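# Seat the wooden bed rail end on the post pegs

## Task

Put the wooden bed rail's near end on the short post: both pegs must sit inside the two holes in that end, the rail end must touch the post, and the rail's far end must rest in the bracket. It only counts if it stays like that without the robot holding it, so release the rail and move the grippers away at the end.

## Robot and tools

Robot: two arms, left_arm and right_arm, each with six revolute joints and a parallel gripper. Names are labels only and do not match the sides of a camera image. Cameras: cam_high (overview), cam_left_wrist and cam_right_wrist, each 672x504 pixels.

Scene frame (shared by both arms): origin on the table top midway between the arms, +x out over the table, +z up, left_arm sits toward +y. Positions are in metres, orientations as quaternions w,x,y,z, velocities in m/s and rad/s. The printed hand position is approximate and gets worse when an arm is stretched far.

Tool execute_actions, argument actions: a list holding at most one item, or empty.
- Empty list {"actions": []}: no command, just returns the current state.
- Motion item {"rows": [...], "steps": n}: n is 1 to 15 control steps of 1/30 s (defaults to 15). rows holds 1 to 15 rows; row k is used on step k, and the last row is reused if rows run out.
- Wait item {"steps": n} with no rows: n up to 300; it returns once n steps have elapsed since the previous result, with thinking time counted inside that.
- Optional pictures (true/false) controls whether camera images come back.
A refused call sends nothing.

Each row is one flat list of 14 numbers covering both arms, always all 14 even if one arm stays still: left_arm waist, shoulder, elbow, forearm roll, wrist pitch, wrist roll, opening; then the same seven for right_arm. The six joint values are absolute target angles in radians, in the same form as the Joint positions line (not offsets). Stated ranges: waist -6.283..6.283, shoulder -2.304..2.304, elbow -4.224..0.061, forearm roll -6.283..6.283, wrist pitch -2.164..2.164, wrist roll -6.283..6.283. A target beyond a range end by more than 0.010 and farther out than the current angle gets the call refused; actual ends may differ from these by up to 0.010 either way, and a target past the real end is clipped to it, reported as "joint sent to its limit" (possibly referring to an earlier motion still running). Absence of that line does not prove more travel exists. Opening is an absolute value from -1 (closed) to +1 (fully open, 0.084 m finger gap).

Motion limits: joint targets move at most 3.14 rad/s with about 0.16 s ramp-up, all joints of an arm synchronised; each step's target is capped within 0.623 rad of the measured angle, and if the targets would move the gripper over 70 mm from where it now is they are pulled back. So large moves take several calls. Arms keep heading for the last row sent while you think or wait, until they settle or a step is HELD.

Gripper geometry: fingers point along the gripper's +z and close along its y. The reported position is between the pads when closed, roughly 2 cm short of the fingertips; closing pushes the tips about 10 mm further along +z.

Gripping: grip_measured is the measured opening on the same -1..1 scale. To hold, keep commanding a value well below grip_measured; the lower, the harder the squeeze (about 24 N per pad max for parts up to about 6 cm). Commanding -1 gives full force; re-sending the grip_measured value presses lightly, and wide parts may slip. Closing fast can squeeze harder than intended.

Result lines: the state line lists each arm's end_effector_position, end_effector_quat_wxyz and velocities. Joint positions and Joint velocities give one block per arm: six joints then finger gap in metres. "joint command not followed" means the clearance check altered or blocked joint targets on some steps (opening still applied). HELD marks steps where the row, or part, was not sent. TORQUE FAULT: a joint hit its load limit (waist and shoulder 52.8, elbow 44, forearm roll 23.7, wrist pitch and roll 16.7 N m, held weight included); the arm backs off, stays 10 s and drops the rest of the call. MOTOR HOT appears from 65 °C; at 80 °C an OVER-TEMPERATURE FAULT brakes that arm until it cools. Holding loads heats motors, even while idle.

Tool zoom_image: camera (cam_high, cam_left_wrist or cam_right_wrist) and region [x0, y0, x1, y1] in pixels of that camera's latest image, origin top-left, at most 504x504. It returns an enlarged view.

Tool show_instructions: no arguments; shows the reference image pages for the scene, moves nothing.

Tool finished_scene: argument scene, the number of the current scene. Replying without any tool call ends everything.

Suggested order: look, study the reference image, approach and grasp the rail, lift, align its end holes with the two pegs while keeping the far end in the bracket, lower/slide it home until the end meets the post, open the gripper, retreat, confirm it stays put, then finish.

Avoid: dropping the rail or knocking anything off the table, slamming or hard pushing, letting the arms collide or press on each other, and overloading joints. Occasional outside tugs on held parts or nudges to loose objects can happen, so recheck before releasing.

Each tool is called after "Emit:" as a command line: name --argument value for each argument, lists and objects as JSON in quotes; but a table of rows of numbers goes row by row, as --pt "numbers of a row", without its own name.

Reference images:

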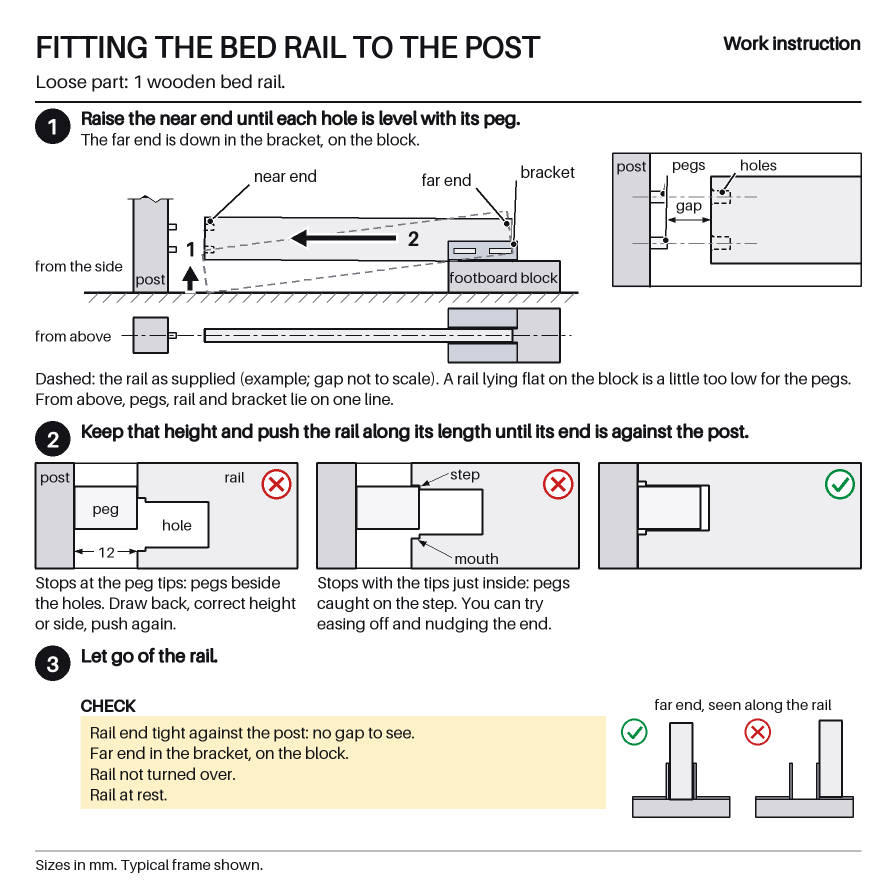

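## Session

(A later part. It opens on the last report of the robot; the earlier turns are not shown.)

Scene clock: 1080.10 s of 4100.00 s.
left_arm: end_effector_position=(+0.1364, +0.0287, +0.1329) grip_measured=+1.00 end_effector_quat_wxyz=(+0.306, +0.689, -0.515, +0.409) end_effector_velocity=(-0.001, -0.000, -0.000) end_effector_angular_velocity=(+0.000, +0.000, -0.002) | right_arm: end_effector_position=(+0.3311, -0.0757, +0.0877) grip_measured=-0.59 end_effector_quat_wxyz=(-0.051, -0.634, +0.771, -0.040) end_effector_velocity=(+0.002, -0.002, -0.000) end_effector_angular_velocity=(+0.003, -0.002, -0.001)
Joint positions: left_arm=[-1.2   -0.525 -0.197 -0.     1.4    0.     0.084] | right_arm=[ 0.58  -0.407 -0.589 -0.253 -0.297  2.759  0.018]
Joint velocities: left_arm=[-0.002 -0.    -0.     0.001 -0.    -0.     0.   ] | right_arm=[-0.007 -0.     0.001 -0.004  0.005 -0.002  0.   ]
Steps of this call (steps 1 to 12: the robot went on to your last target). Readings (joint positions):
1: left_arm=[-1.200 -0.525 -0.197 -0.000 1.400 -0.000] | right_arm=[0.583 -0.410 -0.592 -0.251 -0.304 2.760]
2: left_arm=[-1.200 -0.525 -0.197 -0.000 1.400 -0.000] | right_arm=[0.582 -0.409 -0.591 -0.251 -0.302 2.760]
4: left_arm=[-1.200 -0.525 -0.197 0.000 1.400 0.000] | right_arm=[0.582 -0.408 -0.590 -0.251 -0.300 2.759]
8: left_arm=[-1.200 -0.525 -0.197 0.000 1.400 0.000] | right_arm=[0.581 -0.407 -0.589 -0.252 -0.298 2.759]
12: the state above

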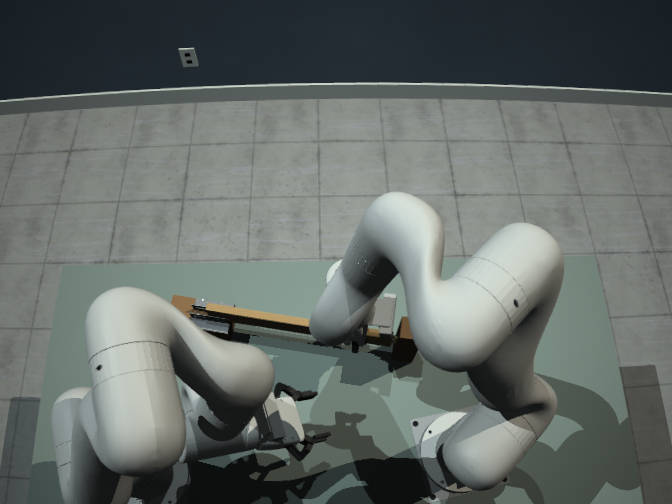

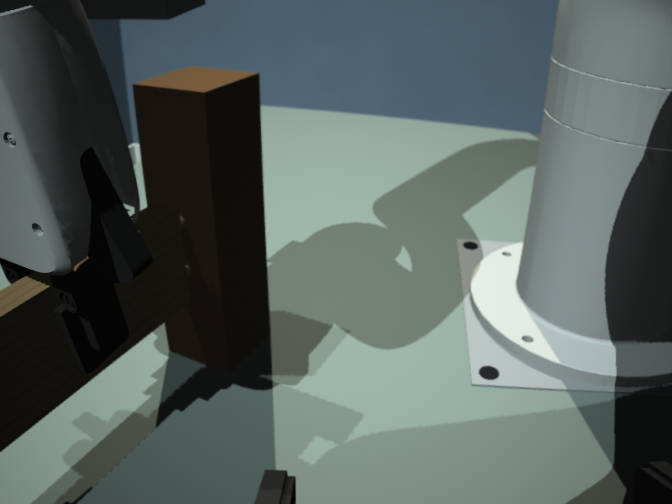

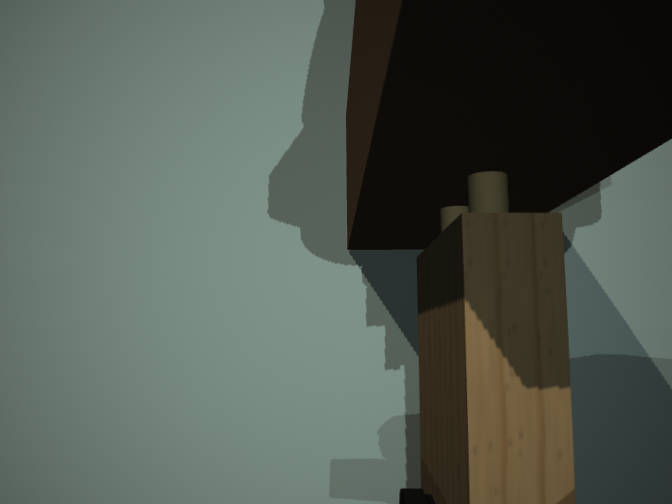

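Emit:
execute_actions --actions '[{"rows":[[-1.2,-0.525,-0.197,0,1.4,0,1,0.5826,-0.4106,-0.5932,-0.251,-0.3082,2.7606,-1],[-1.2,-0.525,-0.197,0,1.4,0,1,0.5826,-0.4106,-0.5932,-0.251,-0.3082,2.7606,-1],[-1.2,-0.525,-0.197,0,1.4,0,1,0.5808,-0.4079,-0.5905,-0.252,-0.3083,2.7597,-1],[-1.2,-0.525,-0.197,0,1.4,0,1,0.5808,-0.4079,-0.5905,-0.252,-0.3083,2.7597,-1],[-1.2,-0.525,-0.197,0,1.4,0,1,0.5798,-0.4096,-0.5913,-0.252,-0.3074,2.7587,-1],[-1.2,-0.525,-0.197,0,1.4,0,1,0.5798,-0.4096,-0.5913,-0.252,-0.3074,2.7587,-1],[-1.2,-0.525,-0.197,0,1.4,0,1,0.5808,-0.4103,-0.5905,-0.252,-0.3059,2.7597,-1],[-1.2,-0.525,-0.197,0,1.4,0,1,0.5808,-0.4103,-0.5905,-0.252,-0.3059,2.7597,-1],[-1.2,-0.525,-0.197,0,1.4,0,1,0.5818,-0.4086,-0.5897,-0.252,-0.3068,2.7607,-1],[-1.2,-0.525,-0.197,0,1.4,0,1,0.5818,-0.4086,-0.5897,-0.252,-0.3068,2.7607,-1],[-1.2,-0.525,-0.197,0,1.4,0,1,0.5808,-0.4067,-0.5905,-0.252,-0.3095,2.7597,-1],[-1.2,-0.525,-0.197,0,1.4,0,1,0.5808,-0.4067,-0.5905,-0.252,-0.3095,2.7597,-1],[-1.2,-0.525,-0.197,0,1.4,0,1,0.5788,-0.4101,-0.5922,-0.252,-0.3078,2.7577,-1],[-1.2,-0.525,-0.197,0,1.4,0,1,0.5788,-0.4101,-0.5922,-0.252,-0.3078,2.7577,-1],[-1.2,-0.525,-0.197,0,1.4,0,1,0.5808,-0.4091,-0.5905,-0.252,-0.3071,2.7597,-1]],"steps":15}]' --pictures false

Emit:
execute_actions --actions '[{"steps":10}]'

Scene clock: 1102.07 s of 4100.00 s.
left_arm: end_effector_position=(+0.1364, +0.0287, +0.1329) grip_measured=+1.00 end_effector_quat_wxyz=(+0.306, +0.689, -0.515, +0.409) end_effector_velocity=(+0.000, +0.000, -0.000) end_effector_angular_velocity=(+0.001, -0.000, +0.000) | right_arm: end_effector_position=(+0.3298, -0.0776, +0.0879) grip_measured=-0.57 end_effector_quat_wxyz=(-0.057, -0.633, +0.771, -0.042) end_effector_velocity=(+0.006, -0.000, -0.001) end_effector_angular_velocity=(-0.002, +0.002, -0.002)
Joint positions: left_arm=[-1.2   -0.525 -0.197 -0.     1.4   -0.     0.084] | right_arm=[ 0.58  -0.409 -0.59  -0.252 -0.309  2.759  0.019]
Joint velocities: left_arm=[ 0. -0.  0. -0. -0.  0. -0.] | right_arm=[-0.011 -0.01  -0.013  0.001 -0.005 -0.01  -0.012]
Steps of this call (steps 1 to 15: the robot went on to your last target; steps 16 to 90: nothing new was sent; then 18.47 s passed at rest; steps 91 to 105: all 15 steps of this action). Readings (joint positions):
91: left_arm=[-1.200 -0.525 -0.197 0.000 1.400 0.000] | right_arm=[0.579 -0.408 -0.588 -0.253 -0.306 2.759]
92: left_arm=[-1.200 -0.525 -0.197 0.000 1.400 0.000] | right_arm=[0.579 -0.408 -0.588 -0.253 -0.307 2.759]
94: left_arm=[-1.200 -0.525 -0.197 0.000 1.400 -0.000] | right_arm=[0.580 -0.409 -0.590 -0.252 -0.309 2.760]
98: left_arm=[-1.200 -0.525 -0.197 -0.000 1.400 0.000] | right_arm=[0.580 -0.409 -0.590 -0.252 -0.310 2.759]
105: the state above

Scene clock: 1102.40 s of 4100.00 s.
left_arm: end_effector_position=(+0.1364, +0.0287, +0.1329) grip_measured=+1.00 end_effector_quat_wxyz=(+0.306, +0.689, -0.515, +0.409) end_effector_velocity=(+0.000, +0.000, +0.000) end_effector_angular_velocity=(-0.000, +0.000, +0.000) | right_arm: end_effector_position=(+0.3298, -0.0774, +0.0878) grip_measured=-0.57 end_effector_quat_wxyz=(-0.057, -0.633, +0.771, -0.042) end_effector_velocity=(+0.001, +0.001, -0.000) end_effector_angular_velocity=(+0.003, -0.002, -0.002)
Joint positions: left_arm=[-1.2   -0.525 -0.197 -0.     1.4   -0.     0.084] | right_arm=[ 0.58  -0.409 -0.59  -0.252 -0.309  2.76   0.019]
Joint velocities: left_arm=[ 0.001  0.001  0.     0.001 -0.    -0.     0.   ] | right_arm=[-0.    -0.001 -0.001  0.     0.003  0.002 -0.   ]
Steps of this call (steps 1 to 10: the robot went on to your last target). Readings (joint positions):
1: left_arm=[-1.200 -0.525 -0.197 -0.000 1.400 0.000] | right_arm=[0.580 -0.409 -0.591 -0.252 -0.309 2.759]
2: left_arm=[-1.200 -0.525 -0.197 -0.000 1.400 0.000] | right_arm=[0.580 -0.409 -0.591 -0.252 -0.309 2.759]
4: left_arm=[-1.200 -0.525 -0.197 0.000 1.400 0.000] | right_arm=[0.580 -0.409 -0.590 -0.252 -0.309 2.759]
8: left_arm=[-1.200 -0.525 -0.197 0.000 1.400 0.000] | right_arm=[0.580 -0.409 -0.590 -0.252 -0.309 2.760]
10: the state above

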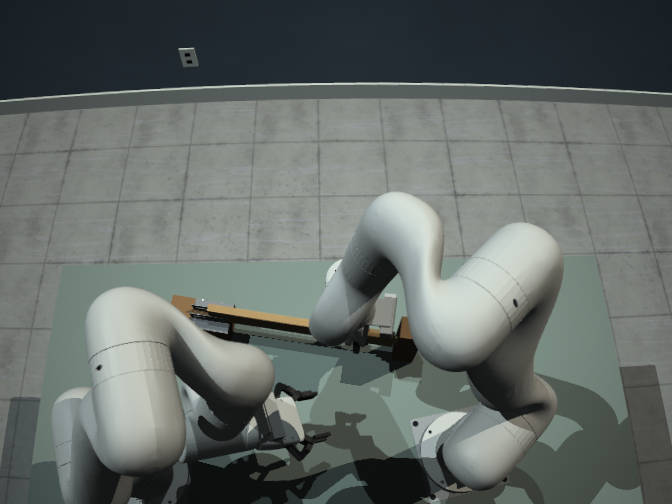

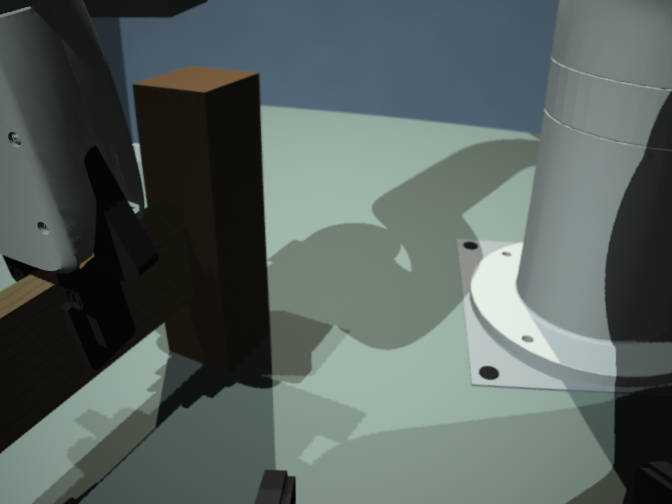

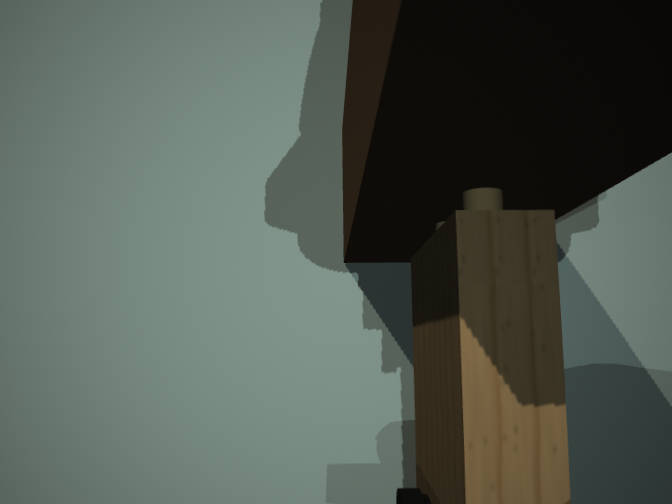

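It caught. Advance gradually.

Emit:
execute_actions --actions '[{"rows":[[-1.2,-0.525,-0.197,0,1.4,0,1,0.5789,-0.4075,-0.5878,-0.253,-0.306,2.7589,-1],[-1.2,-0.525,-0.197,0,1.4,0,1,0.5789,-0.4075,-0.5878,-0.253,-0.306,2.7589,-1],[-1.2,-0.525,-0.197,0,1.4,0,1,0.5789,-0.4075,-0.5878,-0.253,-0.306,2.7589,-1],[-1.2,-0.525,-0.197,0,1.4,0,1,0.5771,-0.406,-0.5851,-0.254,-0.3049,2.758,-1],[-1.2,-0.525,-0.197,0,1.4,0,1,0.5771,-0.406,-0.5851,-0.254,-0.3049,2.758,-1],[-1.2,-0.525,-0.197,0,1.4,0,1,0.5771,-0.406,-0.5851,-0.254,-0.3049,2.758,-1],[-1.2,-0.525,-0.197,0,1.4,0,1,0.5752,-0.4044,-0.5824,-0.255,-0.3038,2.7572,-1],[-1.2,-0.525,-0.197,0,1.4,0,1,0.5752,-0.4044,-0.5824,-0.255,-0.3038,2.7572,-1],[-1.2,-0.525,-0.197,0,1.4,0,1,0.5752,-0.4044,-0.5824,-0.255,-0.3038,2.7572,-1],[-1.2,-0.525,-0.197,0,1.4,0,1,0.5734,-0.4029,-0.5797,-0.256,-0.3027,2.7563,-1],[-1.2,-0.525,-0.197,0,1.4,0,1,0.5734,-0.4029,-0.5797,-0.256,-0.3027,2.7563,-1],[-1.2,-0.525,-0.197,0,1.4,0,1,0.5734,-0.4029,-0.5797,-0.256,-0.3027,2.7563,-1],[-1.2,-0.525,-0.197,0,1.4,0,1,0.5715,-0.4013,-0.577,-0.257,-0.3016,2.7555,-1]],"steps":15}]' --pictures false

Emit:
execute_actions --actions '[{"steps":10}]'

Scene clock: 1115.63 s of 4100.00 s.
left_arm: end_effector_position=(+0.1364, +0.0287, +0.1329) grip_measured=+1.00 end_effector_quat_wxyz=(+0.306, +0.689, -0.515, +0.409) end_effector_velocity=(-0.000, -0.000, +0.000) end_effector_angular_velocity=(-0.001, -0.000, -0.001) | right_arm: end_effector_position=(+0.3297, -0.0800, +0.0880) grip_measured=-0.59 end_effector_quat_wxyz=(-0.053, -0.634, +0.771, -0.040) end_effector_velocity=(-0.003, -0.016, +0.000) end_effector_angular_velocity=(-0.009, +0.007, -0.005)
Joint positions: left_arm=[-1.2   -0.525 -0.197  0.     1.4    0.     0.084] | right_arm=[ 0.574 -0.402 -0.581 -0.256 -0.299  2.756  0.018]
Joint velocities: left_arm=[-0.001  0.001  0.    -0.001  0.001 -0.    -0.   ] | right_arm=[-0.026  0.016  0.027 -0.013  0.001 -0.008  0.   ]
Steps of this call (steps 1 to 15: the robot went on to your last target; steps 16 to 90: nothing new was sent; then 9.73 s passed at rest; steps 91 to 105: all 15 steps of this action). Readings (joint positions):
91: left_arm=[-1.200 -0.525 -0.197 -0.000 1.400 -0.000] | right_arm=[0.581 -0.409 -0.590 -0.252 -0.307 2.760]
92: left_arm=[-1.200 -0.525 -0.197 -0.000 1.400 0.000] | right_arm=[0.580 -0.409 -0.590 -0.252 -0.307 2.760]
94: left_arm=[-1.200 -0.525 -0.197 -0.000 1.400 0.000] | right_arm=[0.580 -0.408 -0.589 -0.252 -0.305 2.759]
98: left_arm=[-1.200 -0.525 -0.197 0.000 1.400 0.000] | right_arm=[0.578 -0.406 -0.587 -0.253 -0.301 2.758]
105: the state above

Scene clock: 1115.97 s of 4100.00 s.
left_arm: end_effector_position=(+0.1364, +0.0287, +0.1329) grip_measured=+1.00 end_effector_quat_wxyz=(+0.306, +0.689, -0.515, +0.409) end_effector_velocity=(+0.000, -0.000, -0.000) end_effector_angular_velocity=(+0.000, -0.000, +0.000) | right_arm: end_effector_position=(+0.3293, -0.0817, +0.0878) grip_measured=-0.59 end_effector_quat_wxyz=(-0.054, -0.634, +0.771, -0.040) end_effector_velocity=(-0.001, -0.001, -0.000) end_effector_angular_velocity=(-0.003, +0.002, -0.001)
Joint positions: left_arm=[-1.2   -0.525 -0.197  0.     1.4    0.     0.084] | right_arm=[ 0.572 -0.401 -0.578 -0.257 -0.299  2.755  0.018]
Joint velocities: left_arm=[ 0.    -0.001 -0.001 -0.    -0.     0.    -0.   ] | right_arm=[-0.001 -0.     0.001 -0.    -0.002  0.     0.   ]
Steps of this call (steps 1 to 10: the robot went on to your last target). Readings (joint positions):
1: left_arm=[-1.200 -0.525 -0.197 0.000 1.400 0.000] | right_arm=[0.574 -0.402 -0.580 -0.256 -0.299 2.756]
2: left_arm=[-1.200 -0.525 -0.197 -0.000 1.400 -0.000] | right_arm=[0.573 -0.402 -0.579 -0.256 -0.299 2.756]
4: left_arm=[-1.200 -0.525 -0.197 0.000 1.400 0.000] | right_arm=[0.572 -0.401 -0.579 -0.257 -0.298 2.756]
8: left_arm=[-1.200 -0.525 -0.197 -0.000 1.400 -0.000] | right_arm=[0.572 -0.401 -0.578 -0.257 -0.299 2.755]
10: the state above

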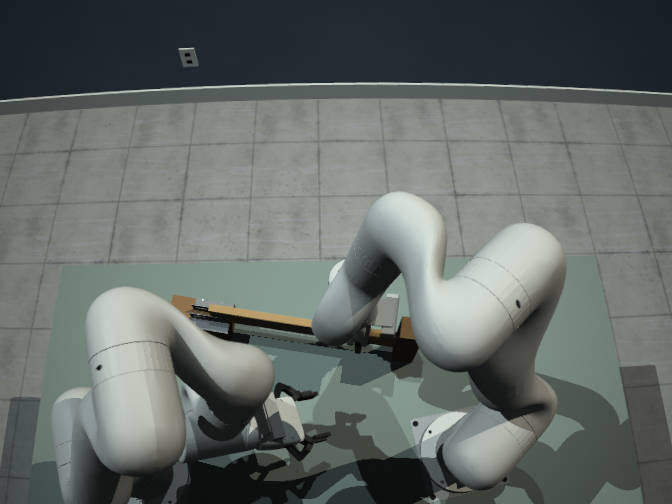

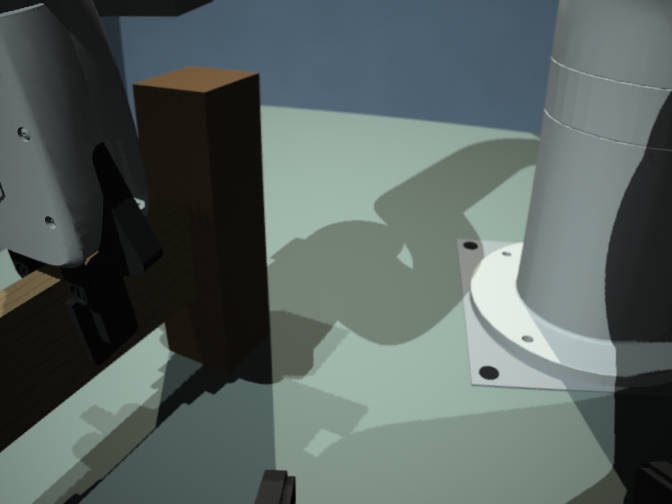

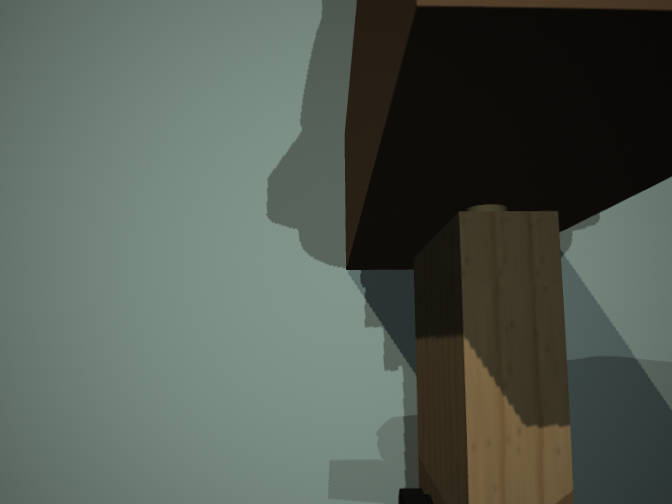

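Emit:
execute_actions --actions '[{"rows":[[-1.2,-0.525,-0.197,0,1.4,0,1,0.5697,-0.3998,-0.5743,-0.258,-0.3005,2.7546,-1],[-1.2,-0.525,-0.197,0,1.4,0,1,0.5697,-0.3998,-0.5743,-0.258,-0.3005,2.7546,-1],[-1.2,-0.525,-0.197,0,1.4,0,1,0.5697,-0.3998,-0.5743,-0.258,-0.3005,2.7546,-1],[-1.2,-0.525,-0.197,0,1.4,0,1,0.5678,-0.3982,-0.5716,-0.259,-0.2994,2.7538,-1],[-1.2,-0.525,-0.197,0,1.4,0,1,0.5678,-0.3982,-0.5716,-0.259,-0.2994,2.7538,-1],[-1.2,-0.525,-0.197,0,1.4,0,1,0.5678,-0.3982,-0.5716,-0.259,-0.2994,2.7538,-1],[-1.2,-0.525,-0.197,0,1.4,0,1,0.566,-0.3967,-0.5689,-0.26,-0.2983,2.7529,-1],[-1.2,-0.525,-0.197,0,1.4,0,1,0.566,-0.3967,-0.5689,-0.26,-0.2983,2.7529,-1],[-1.2,-0.525,-0.197,0,1.4,0,1,0.566,-0.3967,-0.5689,-0.26,-0.2983,2.7529,-1],[-1.2,-0.525,-0.197,0,1.4,0,1,0.5641,-0.3951,-0.5662,-0.261,-0.2972,2.7521,-1],[-1.2,-0.525,-0.197,0,1.4,0,1,0.5641,-0.3951,-0.5662,-0.261,-0.2972,2.7521,-1],[-1.2,-0.525,-0.197,0,1.4,0,1,0.5641,-0.3951,-0.5662,-0.261,-0.2972,2.7521,-1],[-1.2,-0.525,-0.197,0,1.4,0,1,0.5623,-0.3936,-0.5635,-0.262,-0.2961,2.7512,-1]],"steps":15}]' --pictures false

Emit:
execute_actions --actions '[{"steps":10}]'

Scene clock: 1130.40 s of 4100.00 s.
left_arm: end_effector_position=(+0.1364, +0.0287, +0.1329) grip_measured=+1.00 end_effector_quat_wxyz=(+0.306, +0.689, -0.515, +0.409) end_effector_velocity=(+0.000, +0.000, -0.000) end_effector_angular_velocity=(+0.001, +0.000, +0.001) | right_arm: end_effector_position=(+0.3287, -0.0855, +0.0878) grip_measured=-0.59 end_effector_quat_wxyz=(-0.053, -0.634, +0.771, -0.040) end_effector_velocity=(+0.001, -0.001, +0.001) end_effector_angular_velocity=(+0.028, -0.017, +0.004)
Joint positions: left_arm=[-1.2   -0.525 -0.197  0.     1.4    0.     0.084] | right_arm=[ 0.564 -0.395 -0.568 -0.261 -0.291  2.752  0.018]
Joint velocities: left_arm=[ 0.    -0.001  0.    -0.     0.     0.     0.   ] | right_arm=[-0.011  0.017  0.021 -0.006  0.038 -0.007 -0.   ]
Steps of this call (steps 1 to 15: the robot went on to your last target; steps 16 to 90: nothing new was sent; then 10.93 s passed at rest; steps 91 to 105: all 15 steps of this action). Readings (joint positions):
91: left_arm=[-1.200 -0.525 -0.197 -0.000 1.400 0.000] | right_arm=[0.571 -0.401 -0.578 -0.257 -0.299 2.755]
92: left_arm=[-1.200 -0.525 -0.197 -0.000 1.400 -0.000] | right_arm=[0.571 -0.401 -0.578 -0.257 -0.299 2.755]
94: left_arm=[-1.200 -0.525 -0.197 -0.000 1.400 -0.000] | right_arm=[0.571 -0.401 -0.577 -0.258 -0.298 2.755]
98: left_arm=[-1.200 -0.525 -0.197 -0.000 1.400 -0.000] | right_arm=[0.568 -0.399 -0.574 -0.259 -0.296 2.754]
105: the state above

Scene clock: 1130.73 s of 4100.00 s.
left_arm: end_effector_position=(+0.1364, +0.0287, +0.1329) grip_measured=+1.00 end_effector_quat_wxyz=(+0.306, +0.689, -0.515, +0.409) end_effector_velocity=(+0.000, -0.000, +0.001) end_effector_angular_velocity=(-0.002, -0.000, -0.000) | right_arm: end_effector_position=(+0.3289, -0.0857, +0.0877) grip_measured=-0.59 end_effector_quat_wxyz=(-0.051, -0.634, +0.771, -0.039) end_effector_velocity=(+0.001, +0.000, +0.000) end_effector_angular_velocity=(+0.002, -0.002, -0.000)
Joint positions: left_arm=[-1.2   -0.525 -0.197 -0.     1.4    0.     0.084] | right_arm=[ 0.563 -0.394 -0.566 -0.262 -0.287  2.751  0.018]
Joint velocities: left_arm=[ 0.001  0.001 -0.     0.001  0.     0.     0.   ] | right_arm=[-0.002  0.    -0.001 -0.001  0.002 -0.001 -0.   ]
Steps of this call (steps 1 to 10: the robot went on to your last target). Readings (joint positions):
1: left_arm=[-1.200 -0.525 -0.197 -0.000 1.400 0.000] | right_arm=[0.564 -0.395 -0.568 -0.261 -0.290 2.752]
2: left_arm=[-1.200 -0.525 -0.197 -0.000 1.400 -0.000] | right_arm=[0.564 -0.394 -0.567 -0.261 -0.289 2.752]
4: left_arm=[-1.200 -0.525 -0.197 0.000 1.400 0.000] | right_arm=[0.563 -0.394 -0.566 -0.261 -0.288 2.751]
8: left_arm=[-1.200 -0.525 -0.197 -0.000 1.400 -0.000] | right_arm=[0.563 -0.394 -0.566 -0.262 -0.287 2.751]
10: the state above

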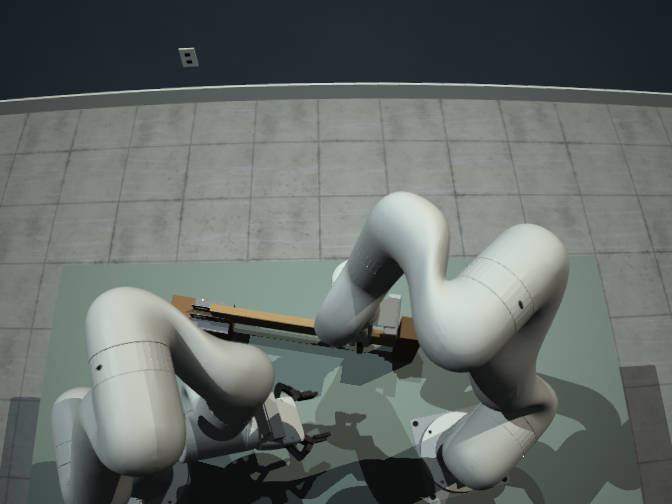

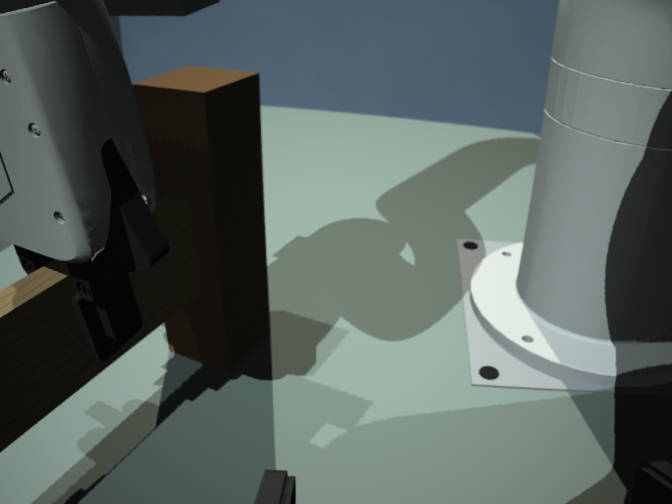

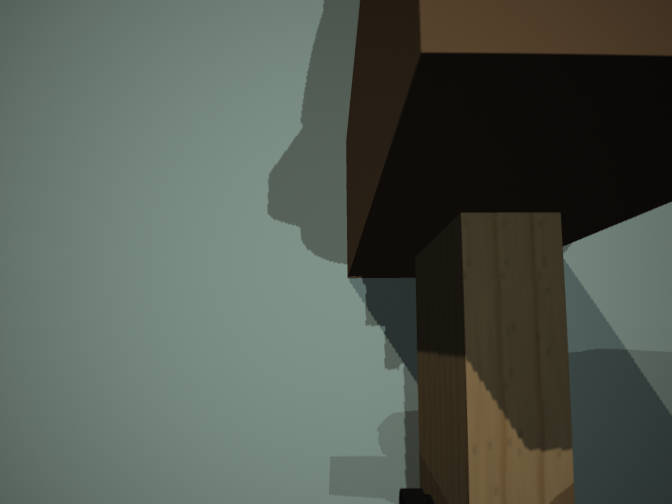

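Emit:
execute_actions --actions '[{"rows":[[-1.2,-0.525,-0.197,0,1.4,0,1,0.564,-0.395,-0.567,-0.261,-0.293,2.752,-1],[-1.2,-0.525,-0.197,0,1.4,0,1,0.564,-0.395,-0.567,-0.261,-0.293,2.752,-1],[-1.2,-0.525,-0.197,0,1.4,0,1,0.564,-0.395,-0.567,-0.261,-0.293,2.752,-1],[-1.2,-0.525,-0.197,0,1.4,0,1,0.564,-0.395,-0.567,-0.261,-0.293,2.752,-0.4],[-1.2,-0.525,-0.197,0,1.4,0,1,0.564,-0.395,-0.567,-0.261,-0.293,2.752,0.2]],"steps":15}]' --pictures false

Emit:
execute_actions --actions '[{"rows":[[-1.2,-0.525,-0.197,0,1.4,0,1,0.6,-0.36,-0.62,-0.24,-0.37,2.77,0.2]],"steps":15}]' --pictures false

Emit:
execute_actions --actions '[{"rows":[[-1.2,-0.525,-0.197,0,1.4,0,1,0.62,-0.25,-0.75,-0.1,-0.7,2.77,0.5]],"steps":15}]'

Emit:
execute_actions --actions '[{"steps":30}]'

Scene clock: 1146.90 s of 4100.00 s.
left_arm: end_effector_position=(+0.1364, +0.0287, +0.1329) grip_measured=+1.00 end_effector_quat_wxyz=(+0.306, +0.689, -0.515, +0.409) end_effector_velocity=(+0.000, +0.001, -0.000) end_effector_angular_velocity=(+0.001, -0.000, +0.002) | right_arm: end_effector_position=(+0.3273, -0.0873, +0.0874) grip_measured=+0.18 end_effector_quat_wxyz=(-0.055, -0.633, +0.771, -0.040) end_effector_velocity=(+0.005, +0.006, +0.002) end_effector_angular_velocity=(+0.015, -0.013, +0.001)
Joint positions: left_arm=[-1.2   -0.525 -0.197 -0.     1.4   -0.     0.084] | right_arm=[ 0.564 -0.395 -0.566 -0.261 -0.295  2.752  0.052]
Joint velocities: left_arm=[-0.001 -0.     0.001 -0.002 -0.     0.     0.   ] | right_arm=[ 0.002  0.001 -0.008  0.     0.011  0.001  0.004]
Steps of this call (steps 1 to 15: the robot went on to your last target; steps 16 to 90: nothing new was sent; then 12.67 s passed at rest; steps 91 to 105: all 15 steps of this action). Readings (joint positions):
91: left_arm=[-1.200 -0.525 -0.197 -0.000 1.400 -0.000] | right_arm=[0.562 -0.394 -0.566 -0.262 -0.286 2.751]
92: left_arm=[-1.200 -0.525 -0.197 0.000 1.400 0.000] | right_arm=[0.562 -0.394 -0.566 -0.262 -0.286 2.751]
94: left_arm=[-1.200 -0.525 -0.197 0.000 1.400 0.000] | right_arm=[0.563 -0.394 -0.567 -0.262 -0.288 2.752]
98: left_arm=[-1.200 -0.525 -0.197 -0.000 1.400 0.000] | right_arm=[0.563 -0.396 -0.563 -0.261 -0.298 2.753]
105: the state above

Scene clock: 1147.40 s of 4100.00 s.
left_arm: end_effector_position=(+0.1364, +0.0287, +0.1329) grip_measured=+1.00 end_effector_quat_wxyz=(+0.306, +0.689, -0.515, +0.409) end_effector_velocity=(-0.001, -0.000, -0.000) end_effector_angular_velocity=(-0.000, +0.000, -0.002) | right_arm: end_effector_position=(+0.3389, -0.0626, +0.1133) grip_measured=+0.19 end_effector_quat_wxyz=(-0.047, -0.631, +0.773, -0.047) end_effector_velocity=(-0.000, +0.001, +0.002) end_effector_angular_velocity=(-0.002, -0.000, -0.002)
Joint positions: left_arm=[-1.2   -0.525 -0.197  0.     1.4   -0.     0.084] | right_arm=[ 0.6   -0.36  -0.619 -0.24  -0.37   2.77   0.052]
Joint velocities: left_arm=[-0.001 -0.    -0.     0.001  0.     0.    -0.   ] | right_arm=[ 0.002  0.003 -0.002  0.001 -0.006  0.003  0.   ]
Steps of this call (steps 1 to 15: all 15 steps of this action). Readings (joint positions):
1: left_arm=[-1.200 -0.525 -0.197 -0.000 1.400 0.000] | right_arm=[0.564 -0.395 -0.566 -0.261 -0.294 2.752]
2: left_arm=[-1.200 -0.525 -0.197 0.000 1.400 -0.000] | right_arm=[0.566 -0.393 -0.569 -0.260 -0.300 2.753]
4: left_arm=[-1.200 -0.525 -0.197 0.000 1.400 0.000] | right_arm=[0.580 -0.379 -0.590 -0.251 -0.329 2.760]
8: left_arm=[-1.200 -0.525 -0.197 0.000 1.400 0.000] | right_arm=[0.597 -0.363 -0.616 -0.242 -0.362 2.768]
15: the state above

Scene clock: 1147.90 s of 4100.00 s.
left_arm: end_effector_position=(+0.1364, +0.0287, +0.1329) grip_measured=+1.00 end_effector_quat_wxyz=(+0.306, +0.689, -0.515, +0.409) end_effector_velocity=(+0.000, -0.000, +0.001) end_effector_angular_velocity=(-0.001, -0.001, +0.001) | right_arm: end_effector_position=(+0.3424, -0.0415, +0.1994) grip_measured=+0.49 end_effector_quat_wxyz=(-0.092, -0.580, +0.808, -0.049) end_effector_velocity=(-0.005, -0.001, +0.009) end_effector_angular_velocity=(-0.015, +0.021, -0.015)
Joint positions: left_arm=[-1.2   -0.525 -0.197  0.     1.4   -0.     0.084] | right_arm=[ 0.62  -0.251 -0.748 -0.102 -0.696  2.77   0.065]
Joint velocities: left_arm=[-0.     0.001 -0.    -0.001  0.     0.    -0.   ] | right_arm=[ 0.002  0.01  -0.01   0.017 -0.046 -0.001  0.   ]
Steps of this call (steps 1 to 15: all 15 steps of this action). Readings (joint positions):
1: left_arm=[-1.200 -0.525 -0.197 -0.000 1.400 0.000] | right_arm=[0.600 -0.360 -0.620 -0.240 -0.370 2.770]
2: left_arm=[-1.200 -0.525 -0.197 0.000 1.400 -0.000] | right_arm=[0.600 -0.359 -0.621 -0.238 -0.375 2.770]
4: left_arm=[-1.200 -0.525 -0.197 0.000 1.400 -0.000] | right_arm=[0.603 -0.343 -0.640 -0.216 -0.429 2.770]
8: left_arm=[-1.200 -0.525 -0.197 0.000 1.400 -0.000] | right_arm=[0.615 -0.279 -0.717 -0.138 -0.610 2.770]
15: the state above

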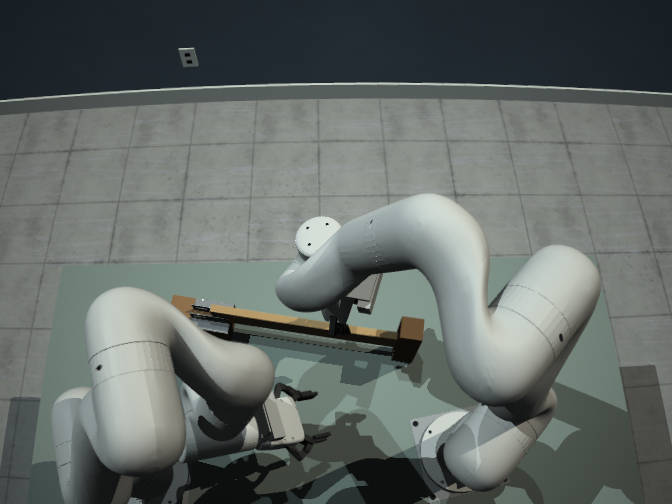

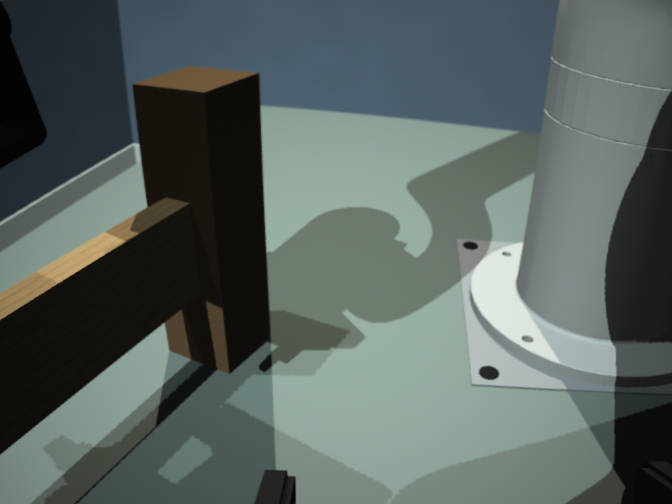

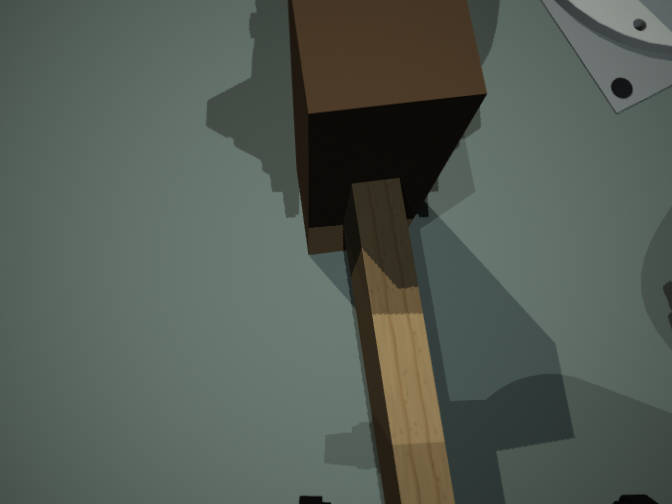

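Scene clock: 1148.90 s of 4100.00 s.
left_arm: end_effector_position=(+0.1364, +0.0287, +0.1329) grip_measured=+1.00 end_effector_quat_wxyz=(+0.306, +0.689, -0.515, +0.409) end_effector_velocity=(+0.000, +0.000, -0.000) end_effector_angular_velocity=(+0.000, +0.000, +0.001) | right_arm: end_effector_position=(+0.3425, -0.0410, +0.2007) grip_measured=+0.49 end_effector_quat_wxyz=(-0.092, -0.579, +0.809, -0.048) end_effector_velocity=(-0.000, -0.000, -0.000) end_effector_angular_velocity=(-0.001, +0.001, -0.000)
Joint positions: left_arm=[-1.2   -0.525 -0.197 -0.     1.4    0.     0.084] | right_arm=[ 0.62  -0.25  -0.75  -0.1   -0.7    2.77   0.065]
Joint velocities: left_arm=[ 0.    -0.001 -0.    -0.     0.    -0.     0.   ] | right_arm=[ 0.     0.     0.001  0.    -0.     0.     0.   ]
Steps of this call (steps 1 to 15: the robot went on to your last target; steps 16 to 30: nothing new was sent). Readings (joint positions):
1: left_arm=[-1.200 -0.525 -0.197 -0.000 1.400 0.000] | right_arm=[0.620 -0.251 -0.748 -0.101 -0.698 2.770]
2: left_arm=[-1.200 -0.525 -0.197 -0.000 1.400 -0.000] | right_arm=[0.620 -0.251 -0.749 -0.101 -0.698 2.770]
4: left_arm=[-1.200 -0.525 -0.197 0.000 1.400 -0.000] | right_arm=[0.620 -0.251 -0.749 -0.100 -0.699 2.770]
8: left_arm=[-1.200 -0.525 -0.197 0.000 1.400 -0.000] | right_arm=[0.620 -0.250 -0.750 -0.100 -0.700 2.770]
30: the state above
All arms were judged still, so your last target was given up. Only a new action makes them travel on or press farther. Fingers that are still opening or closing keep moving.

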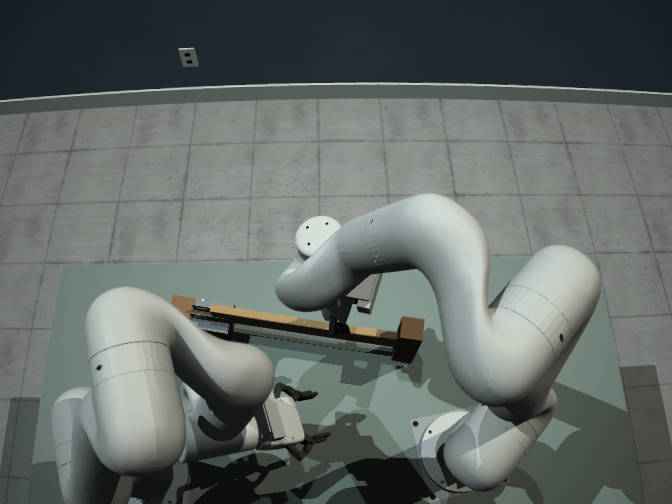

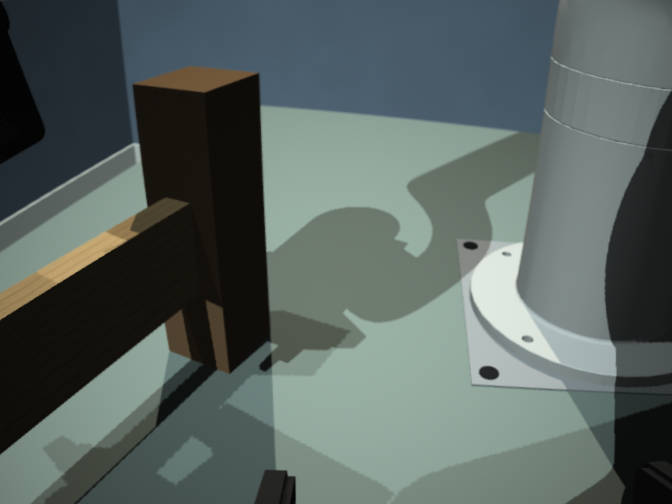

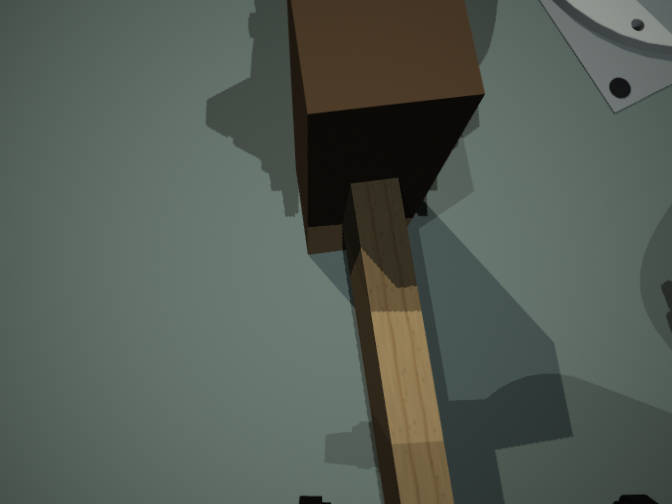

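Looks seated.

Emit:
finished_scene --scene 1

The scene is finished: the task was done.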